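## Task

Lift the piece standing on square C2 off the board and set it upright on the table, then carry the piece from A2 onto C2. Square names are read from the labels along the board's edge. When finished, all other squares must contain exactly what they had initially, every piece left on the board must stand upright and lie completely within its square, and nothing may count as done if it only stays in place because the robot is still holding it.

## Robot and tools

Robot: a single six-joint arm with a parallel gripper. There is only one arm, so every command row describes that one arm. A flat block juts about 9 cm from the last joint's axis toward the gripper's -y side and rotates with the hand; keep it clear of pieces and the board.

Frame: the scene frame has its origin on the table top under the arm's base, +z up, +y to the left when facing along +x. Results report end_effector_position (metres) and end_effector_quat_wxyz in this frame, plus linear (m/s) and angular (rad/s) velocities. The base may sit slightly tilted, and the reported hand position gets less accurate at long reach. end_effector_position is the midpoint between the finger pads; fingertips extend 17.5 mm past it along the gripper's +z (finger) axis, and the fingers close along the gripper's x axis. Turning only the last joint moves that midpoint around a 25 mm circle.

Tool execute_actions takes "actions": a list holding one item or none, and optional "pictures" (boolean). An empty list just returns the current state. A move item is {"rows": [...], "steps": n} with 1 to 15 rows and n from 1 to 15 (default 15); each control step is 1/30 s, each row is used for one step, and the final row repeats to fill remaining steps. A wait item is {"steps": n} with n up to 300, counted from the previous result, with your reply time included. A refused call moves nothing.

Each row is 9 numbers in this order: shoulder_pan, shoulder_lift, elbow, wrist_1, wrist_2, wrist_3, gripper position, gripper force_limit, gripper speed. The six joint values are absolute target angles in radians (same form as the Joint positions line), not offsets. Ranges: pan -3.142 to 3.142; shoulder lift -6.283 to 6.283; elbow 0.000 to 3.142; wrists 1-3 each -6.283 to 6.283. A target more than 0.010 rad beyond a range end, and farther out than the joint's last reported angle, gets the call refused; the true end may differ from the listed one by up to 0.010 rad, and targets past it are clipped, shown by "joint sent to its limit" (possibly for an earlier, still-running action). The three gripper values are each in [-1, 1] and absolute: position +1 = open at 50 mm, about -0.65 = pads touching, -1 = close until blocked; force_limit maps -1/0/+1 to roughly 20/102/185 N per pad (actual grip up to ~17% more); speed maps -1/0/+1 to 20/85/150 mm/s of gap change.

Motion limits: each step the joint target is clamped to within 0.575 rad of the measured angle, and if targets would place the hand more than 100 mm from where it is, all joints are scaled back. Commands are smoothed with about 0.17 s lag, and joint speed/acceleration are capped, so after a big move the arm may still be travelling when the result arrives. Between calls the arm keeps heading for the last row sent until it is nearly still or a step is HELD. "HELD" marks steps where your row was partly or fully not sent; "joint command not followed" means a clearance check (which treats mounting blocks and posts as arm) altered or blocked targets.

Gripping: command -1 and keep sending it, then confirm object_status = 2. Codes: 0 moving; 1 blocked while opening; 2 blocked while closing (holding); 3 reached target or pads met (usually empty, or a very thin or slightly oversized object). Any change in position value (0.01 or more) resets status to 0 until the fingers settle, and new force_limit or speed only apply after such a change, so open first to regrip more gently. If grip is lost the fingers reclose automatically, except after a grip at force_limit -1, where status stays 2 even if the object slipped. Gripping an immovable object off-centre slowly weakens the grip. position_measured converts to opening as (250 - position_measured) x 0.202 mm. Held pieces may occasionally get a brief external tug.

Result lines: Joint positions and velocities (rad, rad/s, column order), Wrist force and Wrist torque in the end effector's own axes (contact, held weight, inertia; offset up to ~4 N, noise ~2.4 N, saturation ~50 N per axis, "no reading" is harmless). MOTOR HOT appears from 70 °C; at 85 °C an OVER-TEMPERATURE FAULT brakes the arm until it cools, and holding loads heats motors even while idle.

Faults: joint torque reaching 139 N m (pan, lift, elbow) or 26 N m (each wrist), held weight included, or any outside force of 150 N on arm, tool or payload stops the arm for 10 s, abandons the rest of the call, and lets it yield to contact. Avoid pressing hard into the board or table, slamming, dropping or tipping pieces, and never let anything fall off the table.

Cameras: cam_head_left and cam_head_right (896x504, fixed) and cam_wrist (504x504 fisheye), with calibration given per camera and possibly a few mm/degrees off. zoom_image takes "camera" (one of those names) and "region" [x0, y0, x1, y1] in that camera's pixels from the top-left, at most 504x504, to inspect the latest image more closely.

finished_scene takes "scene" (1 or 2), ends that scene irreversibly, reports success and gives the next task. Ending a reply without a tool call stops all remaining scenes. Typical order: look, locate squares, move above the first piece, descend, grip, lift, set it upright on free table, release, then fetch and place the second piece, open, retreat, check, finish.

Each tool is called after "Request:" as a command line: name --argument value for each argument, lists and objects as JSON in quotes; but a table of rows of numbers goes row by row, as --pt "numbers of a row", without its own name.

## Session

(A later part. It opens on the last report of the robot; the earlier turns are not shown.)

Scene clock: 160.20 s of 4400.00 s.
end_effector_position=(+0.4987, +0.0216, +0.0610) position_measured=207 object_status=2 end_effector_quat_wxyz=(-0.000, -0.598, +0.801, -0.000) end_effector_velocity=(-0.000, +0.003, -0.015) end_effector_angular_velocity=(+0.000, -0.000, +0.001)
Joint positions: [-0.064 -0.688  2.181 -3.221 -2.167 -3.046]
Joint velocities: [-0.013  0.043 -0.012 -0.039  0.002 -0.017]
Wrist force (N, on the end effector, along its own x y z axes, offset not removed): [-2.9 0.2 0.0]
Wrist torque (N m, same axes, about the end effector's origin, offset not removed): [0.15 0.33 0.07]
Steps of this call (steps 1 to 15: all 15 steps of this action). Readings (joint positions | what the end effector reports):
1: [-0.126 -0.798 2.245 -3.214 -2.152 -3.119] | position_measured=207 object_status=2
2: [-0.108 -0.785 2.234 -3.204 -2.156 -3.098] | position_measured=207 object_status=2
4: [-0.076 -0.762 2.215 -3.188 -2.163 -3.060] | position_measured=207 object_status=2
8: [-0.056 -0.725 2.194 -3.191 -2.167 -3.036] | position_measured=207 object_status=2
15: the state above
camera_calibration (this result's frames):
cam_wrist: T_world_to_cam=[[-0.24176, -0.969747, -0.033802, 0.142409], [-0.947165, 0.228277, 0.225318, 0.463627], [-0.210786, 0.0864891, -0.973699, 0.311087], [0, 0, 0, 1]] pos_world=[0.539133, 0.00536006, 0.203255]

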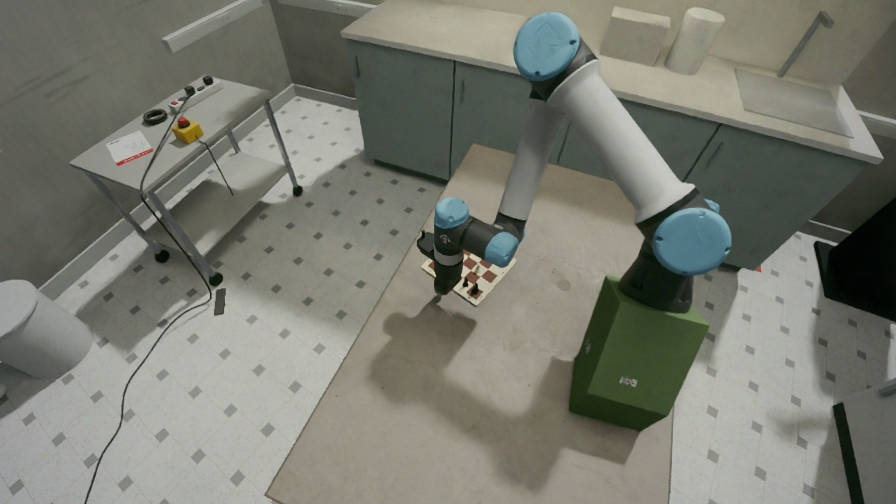

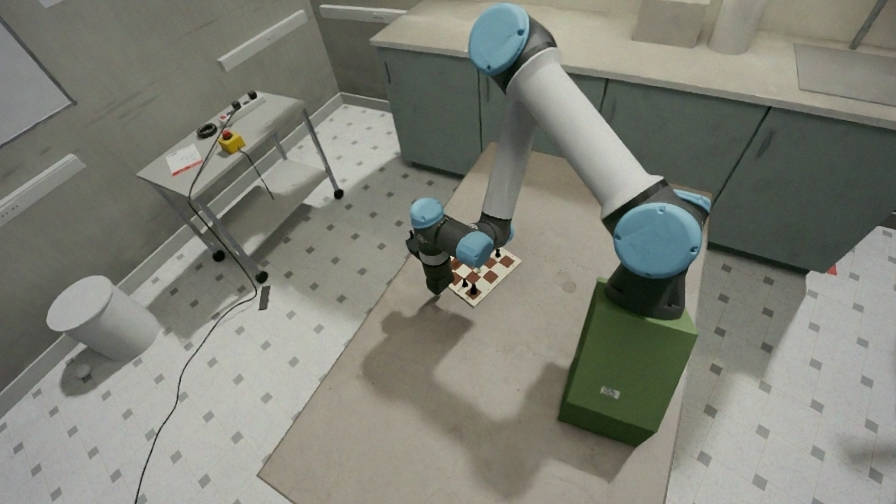

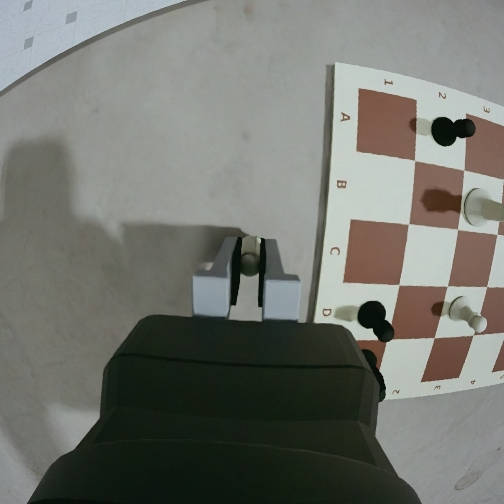

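Request:
execute_actions --actions '[{"rows": [[-0.0660,-0.6821,2.1794,-3.2271,-2.1661,-3.0484,-1,-0.6,-0.3],[-0.0672,-0.6795,2.1787,-3.2298,-2.1660,-3.0498,-1,-0.6,-0.3],[-0.0684,-0.6769,2.1780,-3.2326,-2.1658,-3.0513,-1,-0.6,-0.3],[-0.0697,-0.6743,2.1774,-3.2353,-2.1656,-3.0528,-1,-0.6,-0.3]], "steps": 12}]'

Request:
zoom_image --camera "cam_head_left" --region '[410, 260, 480, 320]'

Request:
zoom_image --camera "cam_wrist" --region '[190, 200, 350, 330]'

Scene clock: 163.37 s of 4400.00 s.
end_effector_position=(+0.4985, +0.0218, +0.0558) position_measured=207 object_status=2 end_effector_quat_wxyz=(-0.000, -0.598, +0.801, -0.000) end_effector_velocity=(+0.001, +0.001, -0.001) end_effector_angular_velocity=(+0.002, -0.002, -0.000)
Joint positions: [-0.07  -0.675  2.177 -3.235 -2.166 -3.053]
Joint velocities: [-0.001  0.004 -0.002 -0.004  0.002 -0.002]
Wrist force (N, on the end effector, along its own x y z axes, offset not removed): [-3.7 1.9 -1.5]
Wrist torque (N m, same axes, about the end effector's origin, offset not removed): [0.27 0.53 0.14]
Steps of this call (steps 1 to 15: the robot went on to your last target; steps 16 to 83: nothing new was sent; steps 84 to 95: all 12 steps of this action). Readings (joint positions | what the end effector reports):
84: [-0.065 -0.685 2.180 -3.224 -2.166 -3.047] | position_measured=207 object_status=2
85: [-0.065 -0.684 2.180 -3.225 -2.166 -3.047] | position_measured=207 object_status=2
87: [-0.066 -0.681 2.179 -3.228 -2.166 -3.049] | position_measured=207 object_status=2
91: [-0.069 -0.676 2.178 -3.234 -2.166 -3.052] | position_measured=207 object_status=2
95: the state above
camera_calibration (this result's frames):
cam_wrist: T_world_to_cam=[[-0.24178, -0.969744, -0.0337478, 0.142431], [-0.947151, 0.228305, 0.225347, 0.464578], [-0.210824, 0.0864486, -0.973694, 0.305992], [0, 0, 0, 1]] pos_world=[0.538972, 0.00560331, 0.198058]

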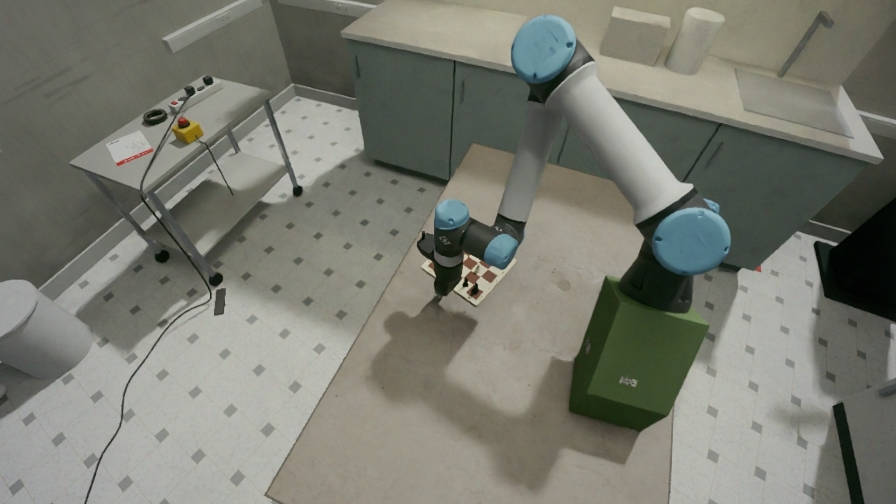

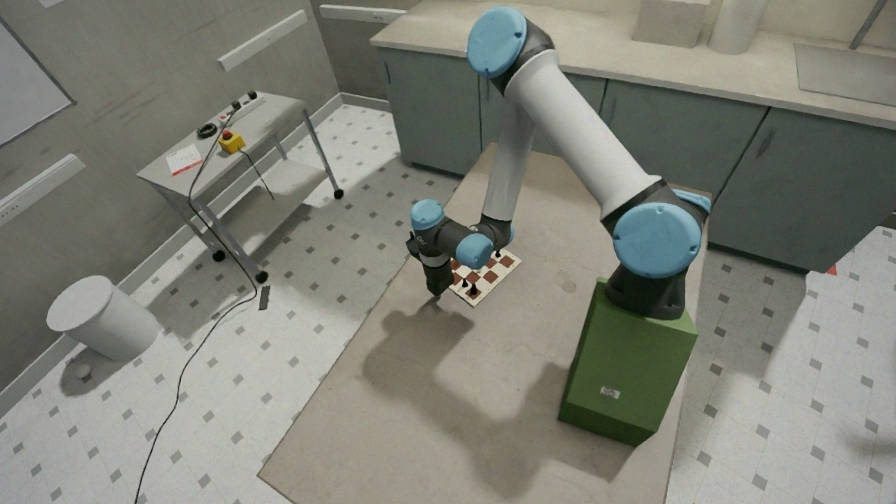

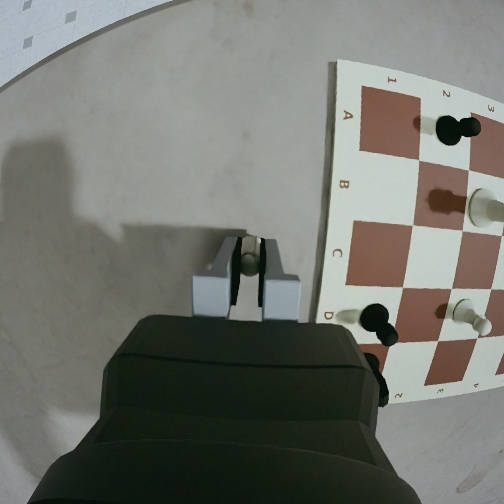

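Region (410, 260, 480, 320) of cam_head_left's 896x504 image, scaled by 7.200, with more detail than that image has; it fills the top 432 rows of this view, and the rest is white.

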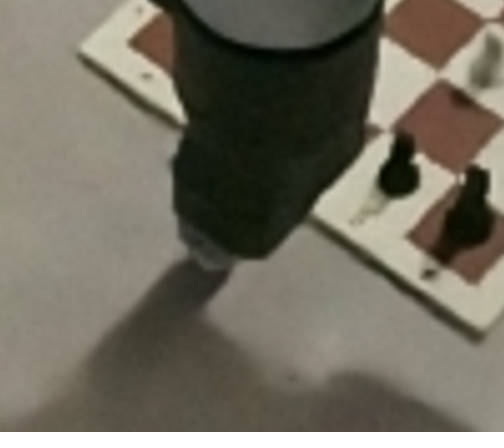

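Region (190, 200, 350, 330) of cam_wrist's 504x504 image, scaled by 3.150, with more detail than that image has; it fills the top 410 rows of this view, and the rest is white.

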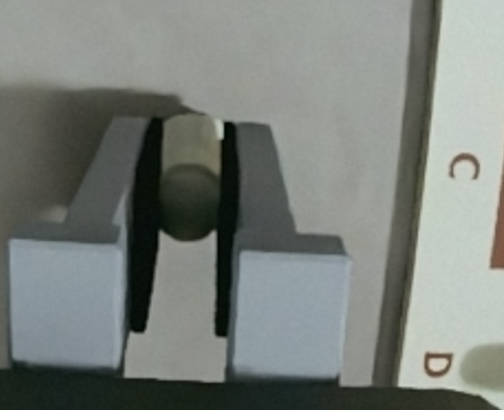

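Request:
execute_actions --actions '[{"rows": [[-0.0709,-0.6718,2.1767,-3.2380,-2.1654,-3.0543,-1,-0.6,-0.3],[-0.0721,-0.6692,2.1760,-3.2407,-2.1652,-3.0557,-1,-0.6,-0.3],[-0.0734,-0.6666,2.1754,-3.2435,-2.1650,-3.0572,-1,-0.6,-0.3]], "steps": 11}]' --pictures false

Scene clock: 166.67 s of 4400.00 s.
end_effector_position=(+0.4984, +0.0219, +0.0528) position_measured=207 object_status=2 end_effector_quat_wxyz=(-0.000, -0.598, +0.801, -0.000) end_effector_velocity=(+0.000, -0.001, -0.001) end_effector_angular_velocity=(-0.001, -0.000, -0.001)
Joint positions: [-0.073 -0.667  2.175 -3.243 -2.165 -3.057]
Joint velocities: [-0.002  0.003 -0.001 -0.003 -0.001 -0.002]
Wrist force (N, on the end effector, along its own x y z axes, offset not removed): [-3.2 1.4 -1.6]
Wrist torque (N m, same axes, about the end effector's origin, offset not removed): [0.31 0.62 0.13]
Steps of this call (steps 1 to 15: the robot went on to your last target; steps 16 to 88: nothing new was sent; steps 89 to 99: all 11 steps of this action). Readings (joint positions | what the end effector reports):
89: [-0.070 -0.674 2.177 -3.235 -2.166 -3.053] | position_measured=207 object_status=2
90: [-0.070 -0.674 2.177 -3.236 -2.166 -3.053] | position_measured=207 object_status=2
92: [-0.071 -0.671 2.176 -3.239 -2.165 -3.055] | position_measured=207 object_status=2
96: [-0.073 -0.667 2.176 -3.243 -2.165 -3.057] | position_measured=207 object_status=2
99: the state above

Request:
execute_actions --actions '[{"rows": [[-0.0743,-0.6647,2.1749,-3.2455,-2.1649,-3.0583,-1,-0.6,-0.3],[-0.0752,-0.6627,2.1744,-3.2476,-2.1647,-3.0594,-1,-0.6,-0.3]], "steps": 10}]' --pictures false

Scene clock: 172.33 s of 4400.00 s.
end_effector_position=(+0.4983, +0.0219, +0.0513) position_measured=207 object_status=2 end_effector_quat_wxyz=(-0.000, -0.598, +0.801, -0.000) end_effector_velocity=(+0.000, +0.001, -0.001) end_effector_angular_velocity=(+0.002, -0.000, +0.001)
Joint positions: [-0.075 -0.663  2.174 -3.247 -2.165 -3.059]
Joint velocities: [-0.     0.002 -0.001 -0.002  0.002 -0.002]
Wrist force (N, on the end effector, along its own x y z axes, offset not removed): [-1.4 1.6 -0.4]
Wrist torque (N m, same axes, about the end effector's origin, offset not removed): [0.25 0.19 0.16]
Steps of this call (steps 1 to 15: the robot went on to your last target; steps 16 to 90: nothing new was sent; then 2.33 s passed at rest; steps 91 to 100: all 10 steps of this action). Readings (joint positions | what the end effector reports):
91: [-0.073 -0.667 2.175 -3.244 -2.165 -3.057] | position_measured=207 object_status=2
92: [-0.074 -0.666 2.175 -3.244 -2.165 -3.058] | position_measured=207 object_status=2
94: [-0.074 -0.664 2.175 -3.246 -2.165 -3.058] | position_measured=207 object_status=2
98: [-0.075 -0.663 2.174 -3.247 -2.165 -3.059] | position_measured=207 object_status=2
100: the state above

Request:
execute_actions --actions '[{"rows": [[-0.0761,-0.6608,2.1739,-3.2496,-2.1646,-3.0605,-1,-0.6,-0.3],[-0.0771,-0.6589,2.1733,-3.2517,-2.1645,-3.0617,-1,-0.6,-0.3]], "steps": 10}]'

Scene clock: 173.73 s of 4400.00 s.
end_effector_position=(+0.4983, +0.0218, +0.0498) position_measured=207 object_status=2 end_effector_quat_wxyz=(-0.000, -0.598, +0.801, -0.000) end_effector_velocity=(+0.000, +0.001, -0.001) end_effector_angular_velocity=(+0.002, -0.001, +0.000)
Joint positions: [-0.077 -0.659  2.173 -3.252 -2.165 -3.062]
Joint velocities: [-0.001  0.002 -0.001 -0.002  0.002 -0.001]
Wrist force (N, on the end effector, along its own x y z axes, offset not removed): [-3.5 1.8 -2.5]
Wrist torque (N m, same axes, about the end effector's origin, offset not removed): [0.32 0.58 0.17]
Steps of this call (steps 1 to 15: the robot went on to your last target; steps 16 to 32: nothing new was sent; steps 33 to 42: all 10 steps of this action). Readings (joint positions | what the end effector reports):
33: [-0.075 -0.663 2.174 -3.248 -2.165 -3.059] | position_measured=207 object_status=2
34: [-0.075 -0.662 2.174 -3.248 -2.165 -3.060] | position_measured=207 object_status=2
36: [-0.076 -0.661 2.174 -3.250 -2.165 -3.061] | position_measured=207 object_status=2
40: [-0.077 -0.659 2.173 -3.251 -2.165 -3.061] | position_measured=207 object_status=2
42: the state above
camera_calibration (this result's frames):
cam_wrist: T_world_to_cam=[[-0.241784, -0.969746, -0.0336496, 0.142149], [-0.947177, 0.228343, 0.225199, 0.465718], [-0.210703, 0.0863217, -0.973731, 0.300008], [0, 0, 0, 1]] pos_world=[0.538699, 0.00560774, 0.192031]

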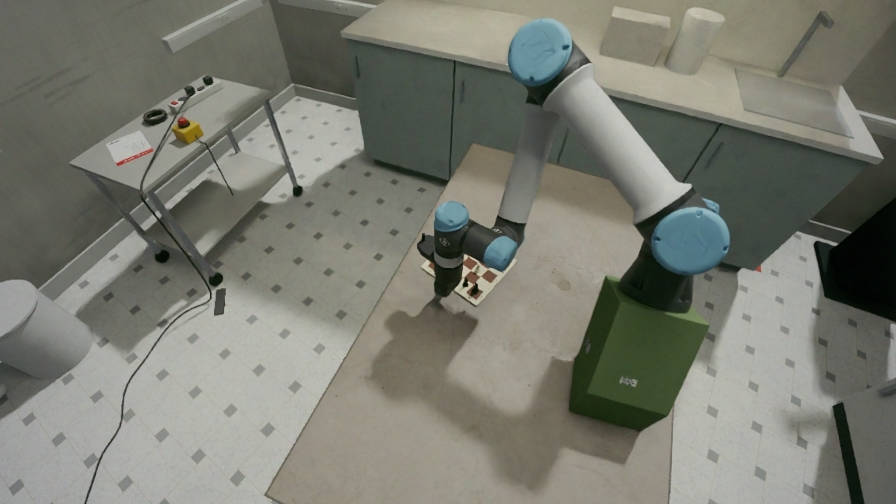

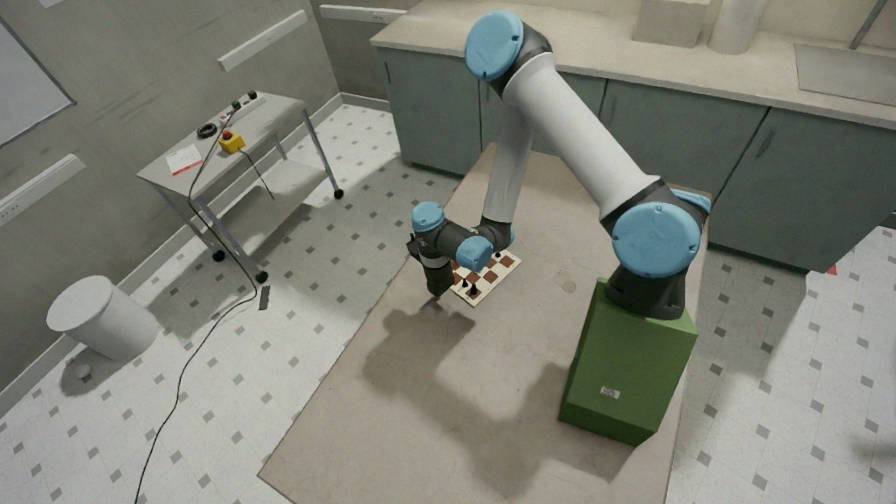

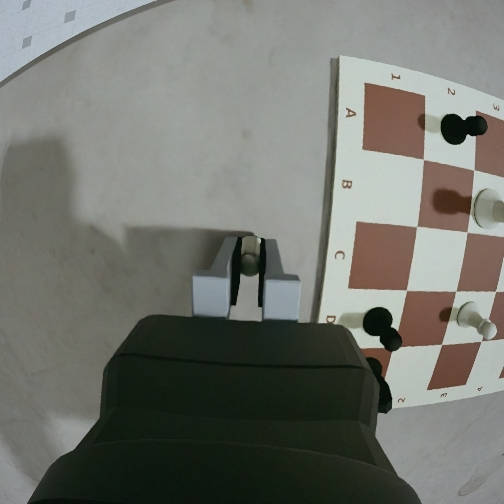

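Request:
execute_actions --actions '[{"rows": [[-0.0780,-0.6569,2.1728,-3.2537,-2.1643,-3.0628,-1,-0.6,-0.3],[-0.0789,-0.6550,2.1723,-3.2558,-2.1642,-3.0639,-1,-0.6,-0.3]], "steps": 10}]' --pictures false

Scene clock: 175.23 s of 4400.00 s.
end_effector_position=(+0.4983, +0.0218, +0.0484) position_measured=207 object_status=2 end_effector_quat_wxyz=(-0.000, -0.598, +0.801, -0.000) end_effector_velocity=(+0.000, -0.000, -0.001) end_effector_angular_velocity=(-0.000, +0.000, -0.000)
Joint positions: [-0.079 -0.655  2.172 -3.256 -2.164 -3.064]
Joint velocities: [-0.001  0.002 -0.001 -0.001  0.    -0.001]
Wrist force (N, on the end effector, along its own x y z axes, offset not removed): [-1.2 2.7 -50.0]
Wrist torque (N m, same axes, about the end effector's origin, offset not removed): [0.36 0.12 0.04]
Steps of this call (steps 1 to 15: the robot went on to your last target; steps 16 to 35: nothing new was sent; steps 36 to 45: all 10 steps of this action). Readings (joint positions | what the end effector reports):
36: [-0.077 -0.659 2.173 -3.252 -2.164 -3.062] | position_measured=207 object_status=2
37: [-0.077 -0.658 2.173 -3.252 -2.164 -3.062] | position_measured=207 object_status=2
39: [-0.078 -0.657 2.173 -3.254 -2.164 -3.063] | position_measured=207 object_status=2
43: [-0.079 -0.656 2.172 -3.256 -2.164 -3.064] | position_measured=207 object_status=2
45: the state above

Request:
execute_actions --actions '[{"rows": [[-0.0771,-0.6589,2.1733,-3.2517,-2.1645,-3.0617,-1,-0.6,-0.3],[-0.0771,-0.6589,2.1733,-3.2517,-2.1645,-3.0617,-1,-0.6,-0.3],[-0.0771,-0.6589,2.1733,-3.2517,-2.1645,-3.0617,-1,-0.6,-0.3],[-0.0771,-0.6589,2.1733,-3.2517,-2.1645,-3.0617,-1,-0.6,-0.3],[-0.0771,-0.6589,2.1733,-3.2517,-2.1645,-3.0617,-1,-0.6,-0.3],[-0.0771,-0.6589,2.1733,-3.2517,-2.1645,-3.0617,-1,-0.6,-0.3],[-0.0771,-0.6589,2.1733,-3.2517,-2.1645,-3.0617,0.3,-0.6,0]], "steps": 15}]'

Scene clock: 178.20 s of 4400.00 s.
end_effector_position=(+0.4982, +0.0219, +0.0496) position_measured=107 object_status=0 end_effector_quat_wxyz=(-0.000, -0.598, +0.801, -0.000) end_effector_velocity=(+0.000, -0.000, +0.001) end_effector_angular_velocity=(+0.000, -0.001, -0.000)
Joint positions: [-0.077 -0.659  2.173 -3.252 -2.164 -3.062]
Joint velocities: [-0.    -0.002  0.001  0.     0.001 -0.001]
Wrist force (N, on the end effector, along its own x y z axes, offset not removed): [-3.5 2.4 0.3]
Wrist torque (N m, same axes, about the end effector's origin, offset not removed): [0.37 0.40 0.13]
Steps of this call (steps 1 to 15: the robot went on to your last target; steps 16 to 74: nothing new was sent; steps 75 to 89: all 15 steps of this action). Readings (joint positions | what the end effector reports):
75: [-0.079 -0.655 2.172 -3.256 -2.164 -3.064] | position_measured=207 object_status=2
76: [-0.079 -0.656 2.172 -3.255 -2.164 -3.064] | position_measured=207 object_status=2
78: [-0.078 -0.657 2.173 -3.253 -2.164 -3.063] | position_measured=207 object_status=2
82: [-0.077 -0.658 2.173 -3.252 -2.164 -3.062] | position_measured=183 object_status=0
89: the state above
camera_calibration (this result's frames):
cam_wrist: T_world_to_cam=[[-0.241697, -0.969769, -0.0336324, 0.142118], [-0.947153, 0.228244, 0.225401, 0.465652], [-0.210911, 0.0863338, -0.973685, 0.299957], [0, 0, 0, 1]] pos_world=[0.538658, 0.00564305, 0.191885]

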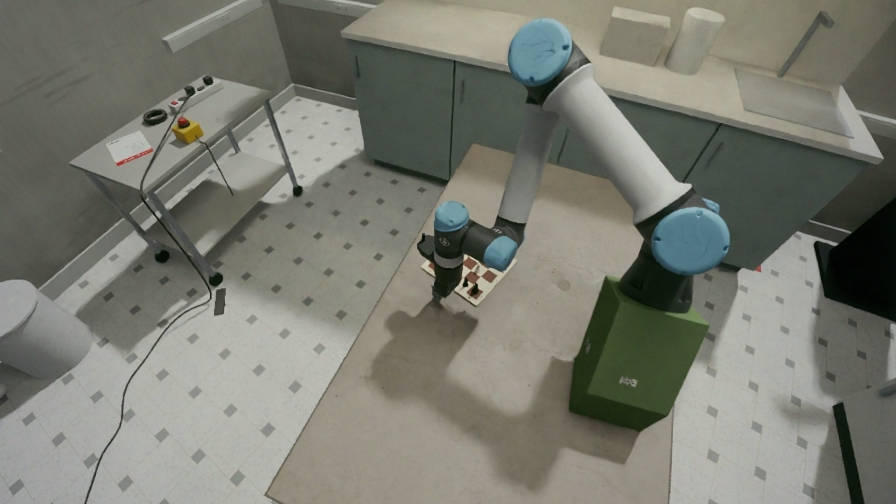

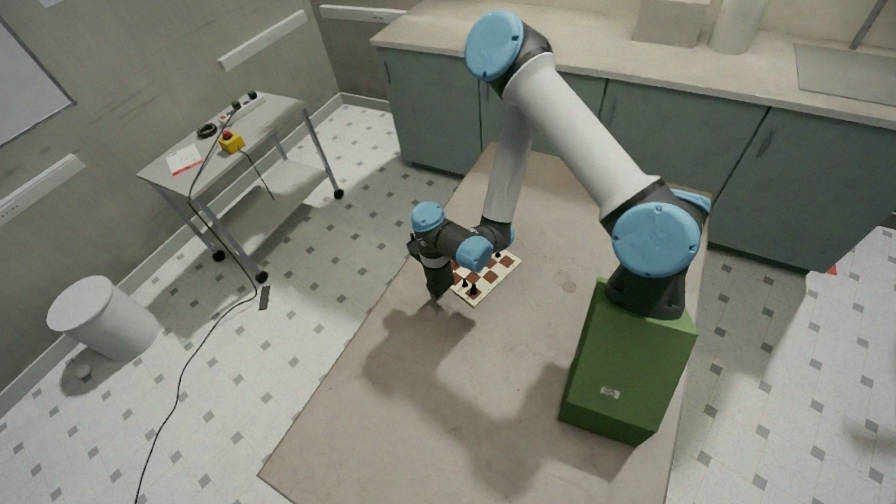

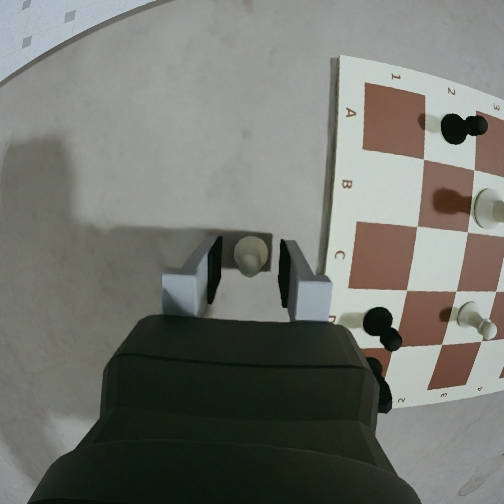

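Request:
execute_actions --actions '[{"rows": [[-0.0728,-0.6679,2.1757,-3.2421,-2.1651,-3.0565,0.4,-0.6,0],[-0.0663,-0.6814,2.1792,-3.2278,-2.1661,-3.0488,0.4,-0.6,0],[-0.0586,-0.6976,2.1834,-3.2106,-2.1673,-3.0395,0.4,-0.6,0],[-0.0504,-0.7148,2.1879,-3.1924,-2.1685,-3.0296,0.4,-0.6,0],[-0.0426,-0.7310,2.1922,-3.1752,-2.1696,-3.0203,0.4,-0.6,0],[-0.0370,-0.7427,2.1952,-3.1628,-2.1705,-3.0136,0.4,-0.6,0],[-0.0340,-0.7490,2.1969,-3.1561,-2.1709,-3.0100,0.4,-0.6,0],[-0.0423,-0.7547,2.1936,-3.1525,-2.1692,-3.0197,0.4,-0.6,0],[-0.0548,-0.7632,2.1886,-3.1470,-2.1667,-3.0344,0.4,-0.6,0],[-0.0714,-0.7745,2.1820,-3.1397,-2.1633,-3.0538,0.4,-0.6,0],[-0.0901,-0.7872,2.1745,-3.1315,-2.1595,-3.0757,0.4,-0.6,0],[-0.1108,-0.8014,2.1662,-3.1224,-2.1552,-3.1001,0.4,-0.6,0],[-0.1316,-0.8155,2.1579,-3.1133,-2.1510,-3.1244,0.4,-0.6,0],[-0.1523,-0.8297,2.1496,-3.1042,-2.1467,-3.1488,0.4,-0.6,0],[-0.1731,-0.8438,2.1413,-3.0951,-2.1425,-3.1731,0.4,-0.6,0]], "steps": 15}]' --pictures false

Request:
execute_actions --actions '[{"rows": [[-0.1918,-0.8565,2.1338,-3.0869,-2.1387,-3.1951,0.4,-0.6,0],[-0.2084,-0.8679,2.1272,-3.0797,-2.1353,-3.2145,0.4,-0.6,0],[-0.2229,-0.8778,2.1214,-3.0733,-2.1323,-3.2316,0.4,-0.6,0],[-0.2333,-0.8848,2.1172,-3.0687,-2.1302,-3.2438,0.4,-0.6,0],[-0.2416,-0.8905,2.1139,-3.0651,-2.1285,-3.2535,0.4,-0.6,0]], "steps": 15}]'

Request:
zoom_image --camera "cam_wrist" --region '[190, 190, 310, 310]'

Scene clock: 194.13 s of 4400.00 s.
end_effector_position=(+0.5188, -0.0220, +0.0822) position_measured=92 object_status=3 end_effector_quat_wxyz=(+0.001, -0.598, +0.802, +0.002) end_effector_velocity=(+0.133, -0.335, -0.006) end_effector_angular_velocity=(+0.010, -0.005, -0.015)
Joint positions: [-0.108 -0.798  2.167 -3.125 -2.155 -3.096]
Joint velocities: [-0.525 -0.385 -0.214  0.255  0.108 -0.605]
Wrist force (N, on the end effector, along its own x y z axes, offset not removed): [-4.4 -0.3 -0.4]
Wrist torque (N m, same axes, about the end effector's origin, offset not removed): [-0.14 0.58 0.10]
Steps of this call (steps 1 to 15: the robot went on to your last target; steps 16 to 90: nothing new was sent; then 12.43 s passed at rest; steps 91 to 105: all 15 steps of this action). Readings (joint positions | what the end effector reports):
91: [-0.077 -0.659 2.173 -3.252 -2.165 -3.061] | position_measured=98 object_status=0
92: [-0.076 -0.662 2.174 -3.249 -2.165 -3.060] | position_measured=92 object_status=0
94: [-0.069 -0.675 2.178 -3.235 -2.166 -3.052] | position_measured=92 object_status=0
98: [-0.047 -0.723 2.190 -3.184 -2.169 -3.025] | position_measured=92 object_status=0
105: the state above

Scene clock: 194.63 s of 4400.00 s.
end_effector_position=(+0.5435, -0.1104, +0.0799) position_measured=92 object_status=3 end_effector_quat_wxyz=(-0.000, -0.598, +0.801, +0.000) end_effector_velocity=(+0.002, -0.008, -0.000) end_effector_angular_velocity=(-0.000, -0.000, -0.002)
Joint positions: [-0.241 -0.89   2.114 -3.065 -2.129 -3.252]
Joint velocities: [-0.012 -0.008 -0.005  0.004  0.003 -0.013]
Wrist force (N, on the end effector, along its own x y z axes, offset not removed): [-2.6 0.5 0.3]
Wrist torque (N m, same axes, about the end effector's origin, offset not removed): [0.16 0.34 0.02]
Steps of this call (steps 1 to 15: all 15 steps of this action). Readings (joint positions | what the end effector reports):
1: [-0.126 -0.811 2.159 -3.116 -2.152 -3.117] | position_measured=92 object_status=3
2: [-0.145 -0.824 2.152 -3.108 -2.148 -3.139] | position_measured=92 object_status=3
4: [-0.181 -0.849 2.137 -3.091 -2.141 -3.181] | position_measured=92 object_status=3
8: [-0.227 -0.881 2.119 -3.071 -2.131 -3.236] | position_measured=92 object_status=3
15: the state above
camera_calibration (this result's frames):
cam_wrist: T_world_to_cam=[[-0.241412, -0.96983, -0.0339172, 0.025678], [-0.947244, 0.227909, 0.225357, 0.531957], [-0.210828, 0.0865317, -0.973686, 0.350368], [0, 0, 0, 1]] pos_world=[0.583959, -0.126652, 0.222139]

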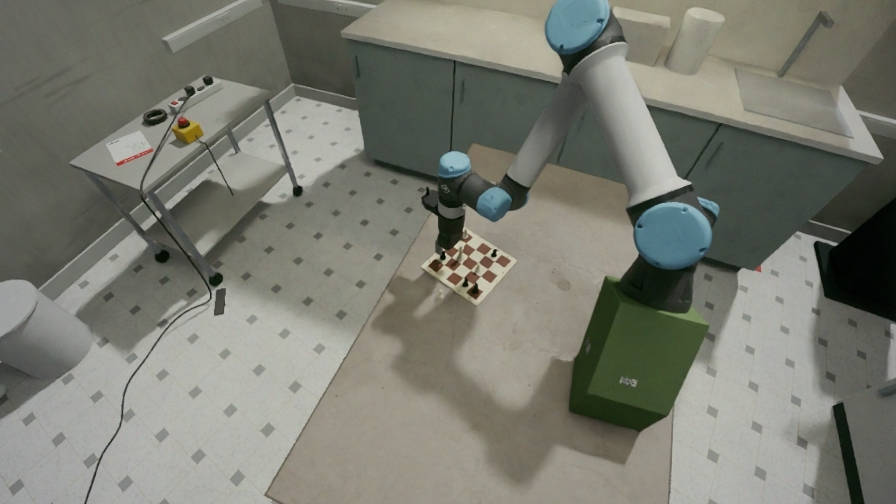

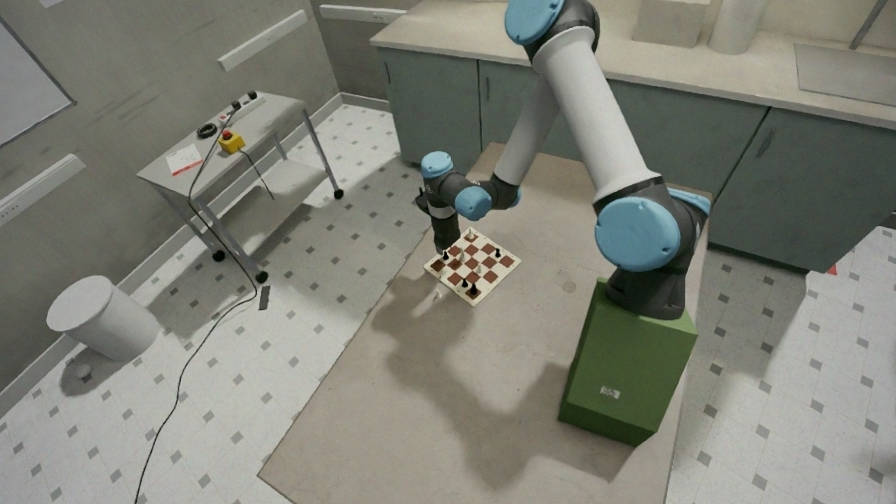

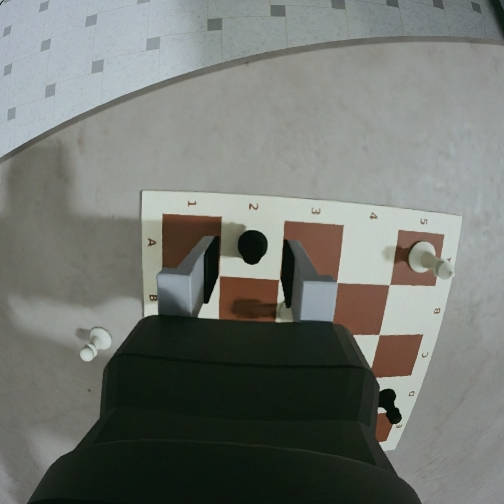

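Region (190, 190, 310, 310) of cam_wrist's 504x504 image, scaled by 4.200, with more detail than that image has.

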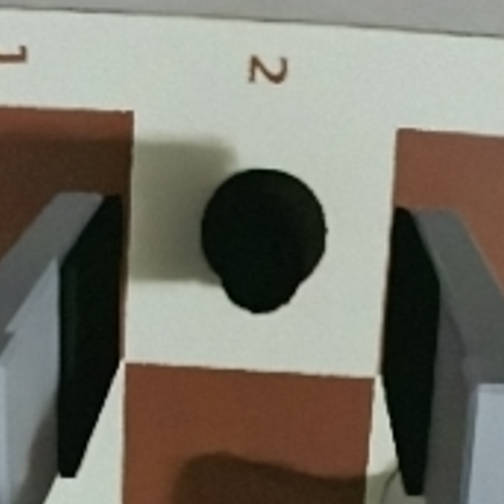

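Request:
execute_actions --actions '[{"rows": [[-0.2440,-0.8847,2.1129,-3.0713,-2.1278,-3.2563,0.4,-0.6,0],[-0.2477,-0.8761,2.1114,-3.0806,-2.1268,-3.2604,0.4,-0.6,0],[-0.2521,-0.8657,2.1096,-3.0918,-2.1256,-3.2654,0.4,-0.6,0],[-0.2567,-0.8547,2.1077,-3.1036,-2.1244,-3.2706,0.4,-0.6,0],[-0.2611,-0.8443,2.1058,-3.1148,-2.1231,-3.2756,0.4,-0.6,0],[-0.2643,-0.8368,2.1045,-3.1229,-2.1223,-3.2792,0.4,-0.6,0],[-0.2660,-0.8328,2.1038,-3.1272,-2.1218,-3.2811,0.4,-0.6,0]], "steps": 15}]'

Request:
execute_actions --actions '[{"rows": [[-0.2660,-0.8328,2.1038,-3.1272,-2.1218,-3.2811,-1,-0.6,-0.3]], "steps": 15}]'

Request:
zoom_image --camera "cam_wrist" --region '[190, 190, 310, 310]'

Scene clock: 204.50 s of 4400.00 s.
end_effector_position=(+0.5421, -0.1097, +0.0563) position_measured=92 object_status=3 end_effector_quat_wxyz=(-0.000, -0.598, +0.801, -0.000) end_effector_velocity=(+0.000, +0.001, -0.005) end_effector_angular_velocity=(-0.001, -0.001, +0.001)
Joint positions: [-0.266 -0.834  2.104 -3.126 -2.122 -3.281]
Joint velocities: [-0.004  0.013 -0.003 -0.013  0.    -0.006]
Wrist force (N, on the end effector, along its own x y z axes, offset not removed): [-1.2 -0.3 -1.2]
Wrist torque (N m, same axes, about the end effector's origin, offset not removed): [-0.10 0.19 0.00]
Steps of this call (steps 1 to 15: the robot went on to your last target; steps 16 to 90: nothing new was sent; then 6.37 s passed at rest; steps 91 to 105: all 15 steps of this action). Readings (joint positions | what the end effector reports):
91: [-0.242 -0.890 2.114 -3.065 -2.128 -3.254] | position_measured=92 object_status=3
92: [-0.242 -0.889 2.114 -3.067 -2.128 -3.254] | position_measured=92 object_status=3
94: [-0.246 -0.880 2.112 -3.076 -2.127 -3.259] | position_measured=92 object_status=3
98: [-0.259 -0.850 2.107 -3.109 -2.124 -3.273] | position_measured=92 object_status=3
105: the state above
camera_calibration (this result's frames):
cam_wrist: T_world_to_cam=[[-0.241449, -0.969824, -0.0338308, 0.0251986], [-0.94725, 0.227971, 0.225271, 0.535791], [-0.210761, 0.0864376, -0.973709, 0.327007], [0, 0, 0, 1]] pos_world=[0.582532, -0.125972, 0.198564]

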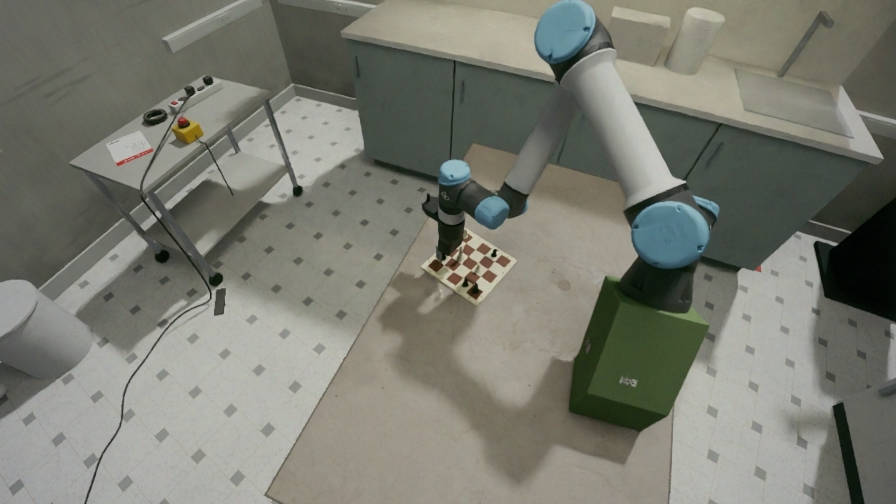

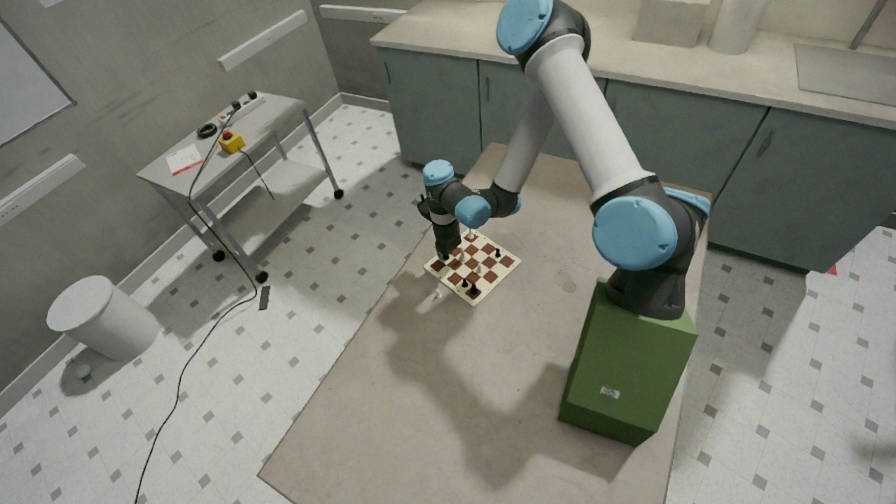

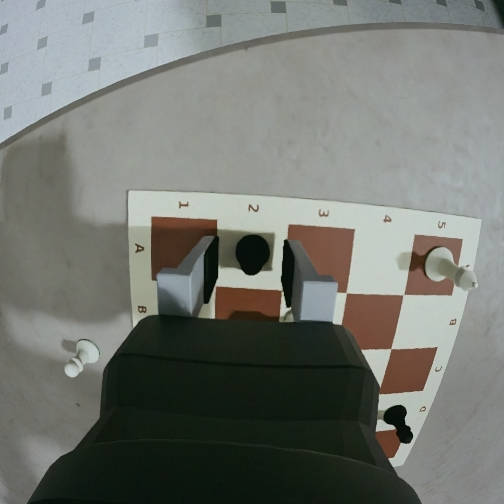

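Scene clock: 205.00 s of 4400.00 s.
end_effector_position=(+0.5420, -0.1097, +0.0559) position_measured=207 object_status=0 end_effector_quat_wxyz=(-0.000, -0.598, +0.801, -0.000) end_effector_velocity=(-0.000, +0.000, -0.000) end_effector_angular_velocity=(+0.001, -0.000, +0.001)
Joint positions: [-0.266 -0.833  2.104 -3.127 -2.122 -3.281]
Joint velocities: [-0.    -0.     0.    -0.     0.001 -0.001]
Wrist force (N, on the end effector, along its own x y z axes, offset not removed): [-4.3 2.0 -1.4]
Wrist torque (N m, same axes, about the end effector's origin, offset not removed): [0.36 0.57 0.07]
Steps of this call (steps 1 to 15: all 15 steps of this action). Readings (joint positions | what the end effector reports):
1: [-0.266 -0.834 2.104 -3.126 -2.122 -3.281] | position_measured=99 object_status=0
2: [-0.266 -0.833 2.104 -3.127 -2.122 -3.281] | position_measured=110 object_status=0
4: [-0.266 -0.833 2.104 -3.127 -2.122 -3.281] | position_measured=132 object_status=0
8: [-0.266 -0.833 2.104 -3.127 -2.122 -3.281] | position_measured=175 object_status=0
15: the state above
camera_calibration (this result's frames):
cam_wrist: T_world_to_cam=[[-0.241433, -0.969827, -0.0338346, 0.0252062], [-0.947246, 0.227951, 0.225307, 0.535824], [-0.210796, 0.0864462, -0.9737, 0.326573], [0, 0, 0, 1]] pos_world=[0.582483, -0.125927, 0.198113]

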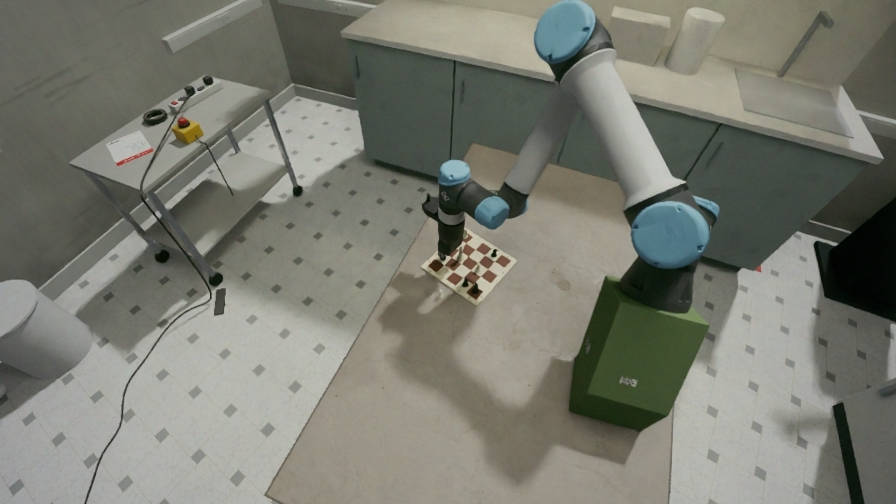

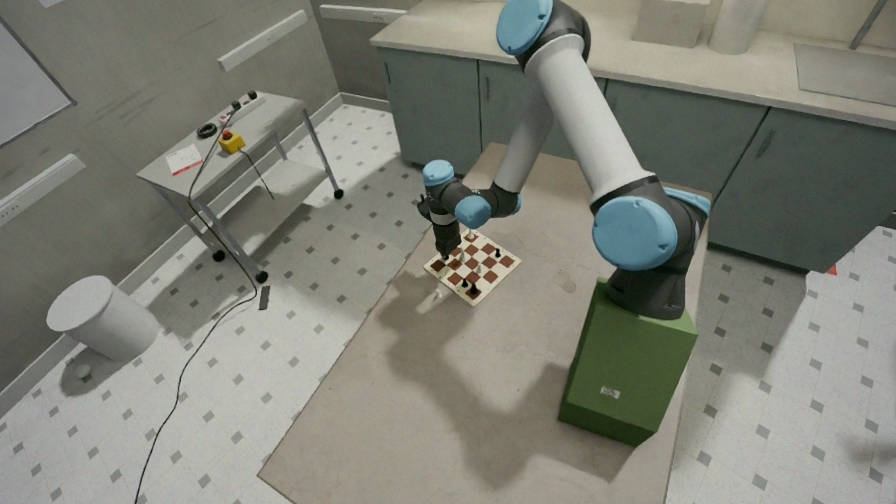

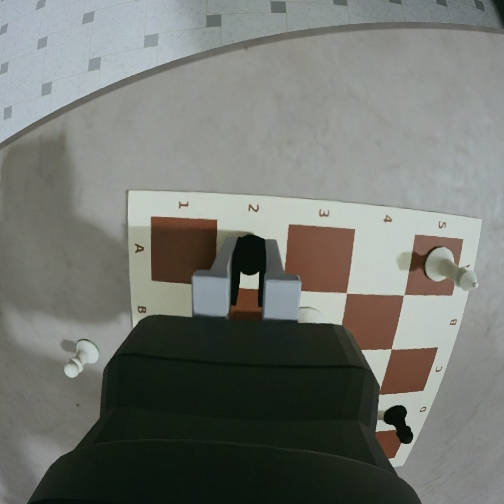

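Region (190, 190, 310, 310) of cam_wrist's 504x504 image, scaled by 4.200, with more detail than that image has.

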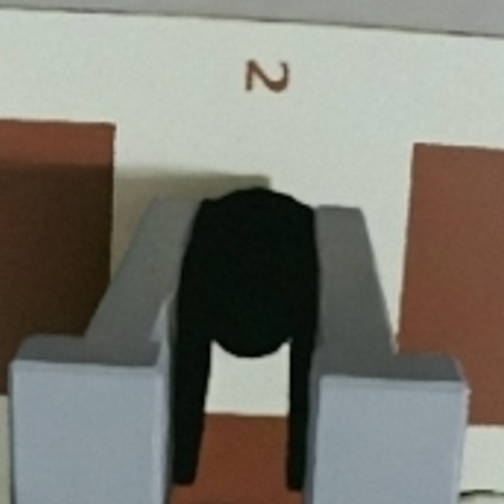

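Request:
execute_actions --actions '[{"rows": [[-0.2631,-0.8397,2.1050,-3.1198,-2.1226,-3.2778,-1,-0.6,-0.3],[-0.2582,-0.8512,2.1071,-3.1074,-2.1240,-3.2723,-1,-0.6,-0.3],[-0.2526,-0.8645,2.1094,-3.0931,-2.1255,-3.2659,-1,-0.6,-0.3],[-0.2470,-0.8778,2.1117,-3.0788,-2.1270,-3.2596,-1,-0.6,-0.3],[-0.2433,-0.8865,2.1132,-3.0695,-2.1281,-3.2554,-1,-0.6,-0.3],[-0.2422,-0.8904,2.1223,-3.0740,-2.1283,-3.2542,-1,-0.6,-0.3],[-0.2435,-0.8902,2.1390,-3.0917,-2.1280,-3.2557,-1,-0.6,-0.3],[-0.2451,-0.8899,2.1599,-3.1139,-2.1276,-3.2575,-1,-0.6,-0.3],[-0.2470,-0.8896,2.1850,-3.1404,-2.1271,-3.2597,-1,-0.6,-0.3],[-0.2490,-0.8892,2.2101,-3.1670,-2.1266,-3.2619,-1,-0.6,-0.3],[-0.2509,-0.8889,2.2352,-3.1936,-2.1260,-3.2640,-1,-0.6,-0.3],[-0.2528,-0.8886,2.2603,-3.2202,-2.1255,-3.2662,-1,-0.6,-0.3],[-0.2545,-0.8882,2.2833,-3.2446,-2.1251,-3.2682,-1,-0.6,-0.3],[-0.2560,-0.8880,2.3022,-3.2645,-2.1247,-3.2699,-1,-0.6,-0.3],[-0.2569,-0.8878,2.3147,-3.2778,-2.1244,-3.2710,-1,-0.6,-0.3]], "steps": 15}]' --pictures false

Request:
execute_actions --actions '[{"rows": [[-0.2576,-0.8877,2.3231,-3.2867,-2.1243,-3.2717,-1,-0.6,-0.3],[-0.2601,-0.8820,2.3216,-3.2924,-2.1235,-3.2745,-1,-0.6,-0.3],[-0.2638,-0.8734,2.3193,-3.3010,-2.1225,-3.2787,-1,-0.6,-0.3],[-0.2676,-0.8648,2.3171,-3.3095,-2.1214,-3.2830,-1,-0.6,-0.3],[-0.2714,-0.8561,2.3149,-3.3181,-2.1203,-3.2872,-1,-0.6,-0.3],[-0.2751,-0.8475,2.3126,-3.3267,-2.1192,-3.2914,-1,-0.6,-0.3],[-0.2783,-0.8403,2.3108,-3.3338,-2.1183,-3.2949,-1,-0.6,-0.3],[-0.2808,-0.8346,2.3093,-3.3395,-2.1176,-3.2977,-1,-0.6,-0.3],[-0.28264,-0.8303,2.30815,-3.3438,-2.11704,-3.29985,-1,-0.6,-0.3]], "steps": 15}]' --pictures false

Request:
execute_actions --actions '[{"rows": [[-0.2835,-0.8283,2.3076,-3.3458,-2.1168,-3.3008,-1,-0.6,-0.3]], "steps": 10}]'

Scene clock: 217.93 s of 4400.00 s.
end_effector_position=(+0.4947, -0.0942, +0.0764) position_measured=207 object_status=2 end_effector_quat_wxyz=(-0.000, -0.599, +0.801, +0.000) end_effector_velocity=(-0.232, +0.073, +0.005) end_effector_angular_velocity=(+0.001, +0.003, +0.003)
Joint positions: [-0.252 -0.888  2.248 -3.207 -2.126 -3.266]
Joint velocities: [-0.044 -0.002  0.63  -0.65   0.012 -0.05 ]
Wrist force (N, on the end effector, along its own x y z axes, offset not removed): [-3.0 4.6 -0.3]
Wrist torque (N m, same axes, about the end effector's origin, offset not removed): [0.70 0.37 0.03]
Steps of this call (steps 1 to 15: the robot went on to your last target; steps 16 to 90: nothing new was sent; then 9.43 s passed at rest; steps 91 to 105: all 15 steps of this action). Readings (joint positions | what the end effector reports):
91: [-0.266 -0.833 2.104 -3.127 -2.122 -3.281] | position_measured=207 object_status=2
92: [-0.265 -0.835 2.104 -3.125 -2.122 -3.280] | position_measured=207 object_status=2
94: [-0.260 -0.846 2.106 -3.113 -2.123 -3.275] | position_measured=207 object_status=2
98: [-0.248 -0.878 2.120 -3.088 -2.127 -3.260] | position_measured=207 object_status=2
105: the state above

Scene clock: 218.43 s of 4400.00 s.
end_effector_position=(+0.4671, -0.0859, +0.0586) position_measured=207 object_status=2 end_effector_quat_wxyz=(-0.000, -0.598, +0.801, +0.000) end_effector_velocity=(-0.001, +0.000, -0.008) end_effector_angular_velocity=(-0.001, +0.001, +0.002)
Joint positions: [-0.282 -0.832  2.309 -3.342 -2.117 -3.299]
Joint velocities: [-0.011  0.024 -0.004 -0.026  0.002 -0.013]
Wrist force (N, on the end effector, along its own x y z axes, offset not removed): [-3.3 -0.9 2.0]
Wrist torque (N m, same axes, about the end effector's origin, offset not removed): [-0.07 0.45 0.16]
Steps of this call (steps 1 to 15: all 15 steps of this action). Readings (joint positions | what the end effector reports):
1: [-0.254 -0.888 2.268 -3.228 -2.125 -3.267] | position_measured=207 object_status=2
2: [-0.255 -0.888 2.285 -3.246 -2.125 -3.269] | position_measured=207 object_status=2
4: [-0.259 -0.883 2.304 -3.273 -2.124 -3.273] | position_measured=207 object_status=2
8: [-0.271 -0.858 2.312 -3.313 -2.120 -3.286] | position_measured=207 object_status=2
15: the state above

Scene clock: 218.77 s of 4400.00 s.
end_effector_position=(+0.4671, -0.0859, +0.0572) position_measured=207 object_status=2 end_effector_quat_wxyz=(-0.000, -0.598, +0.801, -0.000) end_effector_velocity=(-0.000, +0.001, -0.001) end_effector_angular_velocity=(+0.001, +0.001, +0.001)
Joint positions: [-0.283 -0.828  2.308 -3.346 -2.117 -3.301]
Joint velocities: [-0.     0.002 -0.    -0.001  0.    -0.001]
Wrist force (N, on the end effector, along its own x y z axes, offset not removed): [-1.1 1.0 -1.3]
Wrist torque (N m, same axes, about the end effector's origin, offset not removed): [0.01 0.16 0.01]
Steps of this call (steps 1 to 10: all 10 steps of this action). Readings (joint positions | what the end effector reports):
1: [-0.282 -0.832 2.308 -3.342 -2.117 -3.299] | position_measured=207 object_status=2
2: [-0.282 -0.831 2.308 -3.343 -2.117 -3.300] | position_measured=207 object_status=2
4: [-0.283 -0.829 2.308 -3.345 -2.117 -3.300] | position_measured=207 object_status=2
8: [-0.283 -0.829 2.308 -3.346 -2.117 -3.301] | position_measured=207 object_status=2
10: the state above
camera_calibration (this result's frames):
cam_wrist: T_world_to_cam=[[-0.241411, -0.969834, -0.033812, 0.0301973], [-0.94726, 0.227939, 0.22526, 0.45913], [-0.210757, 0.0864089, -0.973712, 0.310033], [0, 0, 0, 1]] pos_world=[0.507548, -0.102157, 0.199481]

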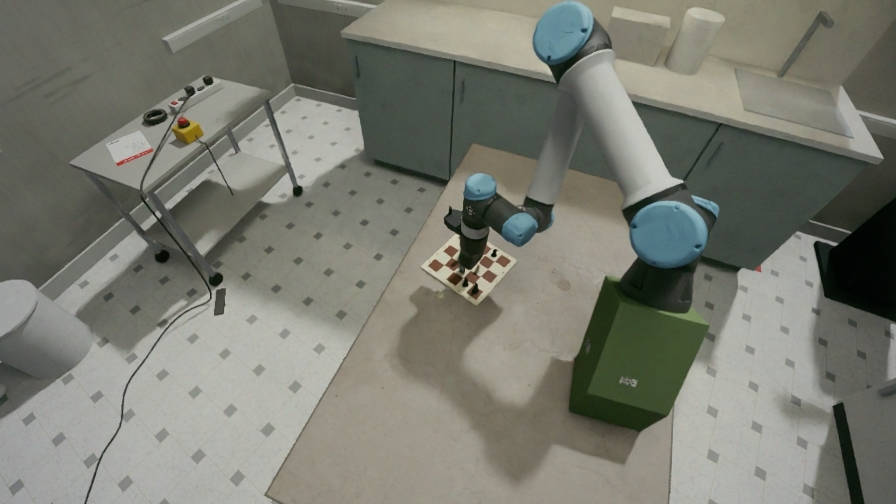

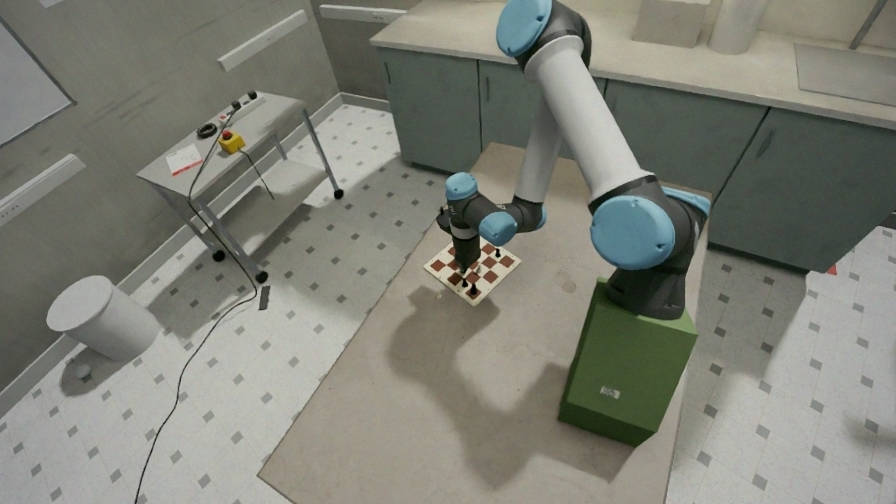

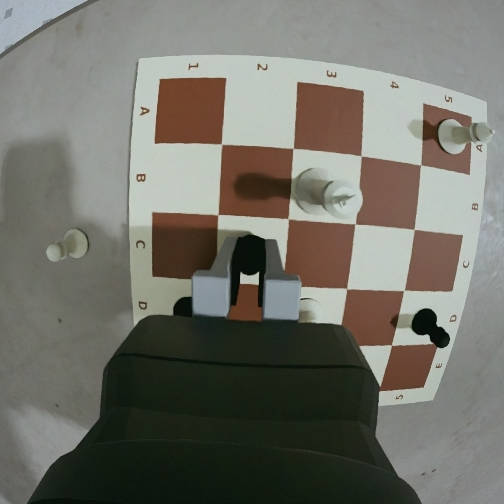

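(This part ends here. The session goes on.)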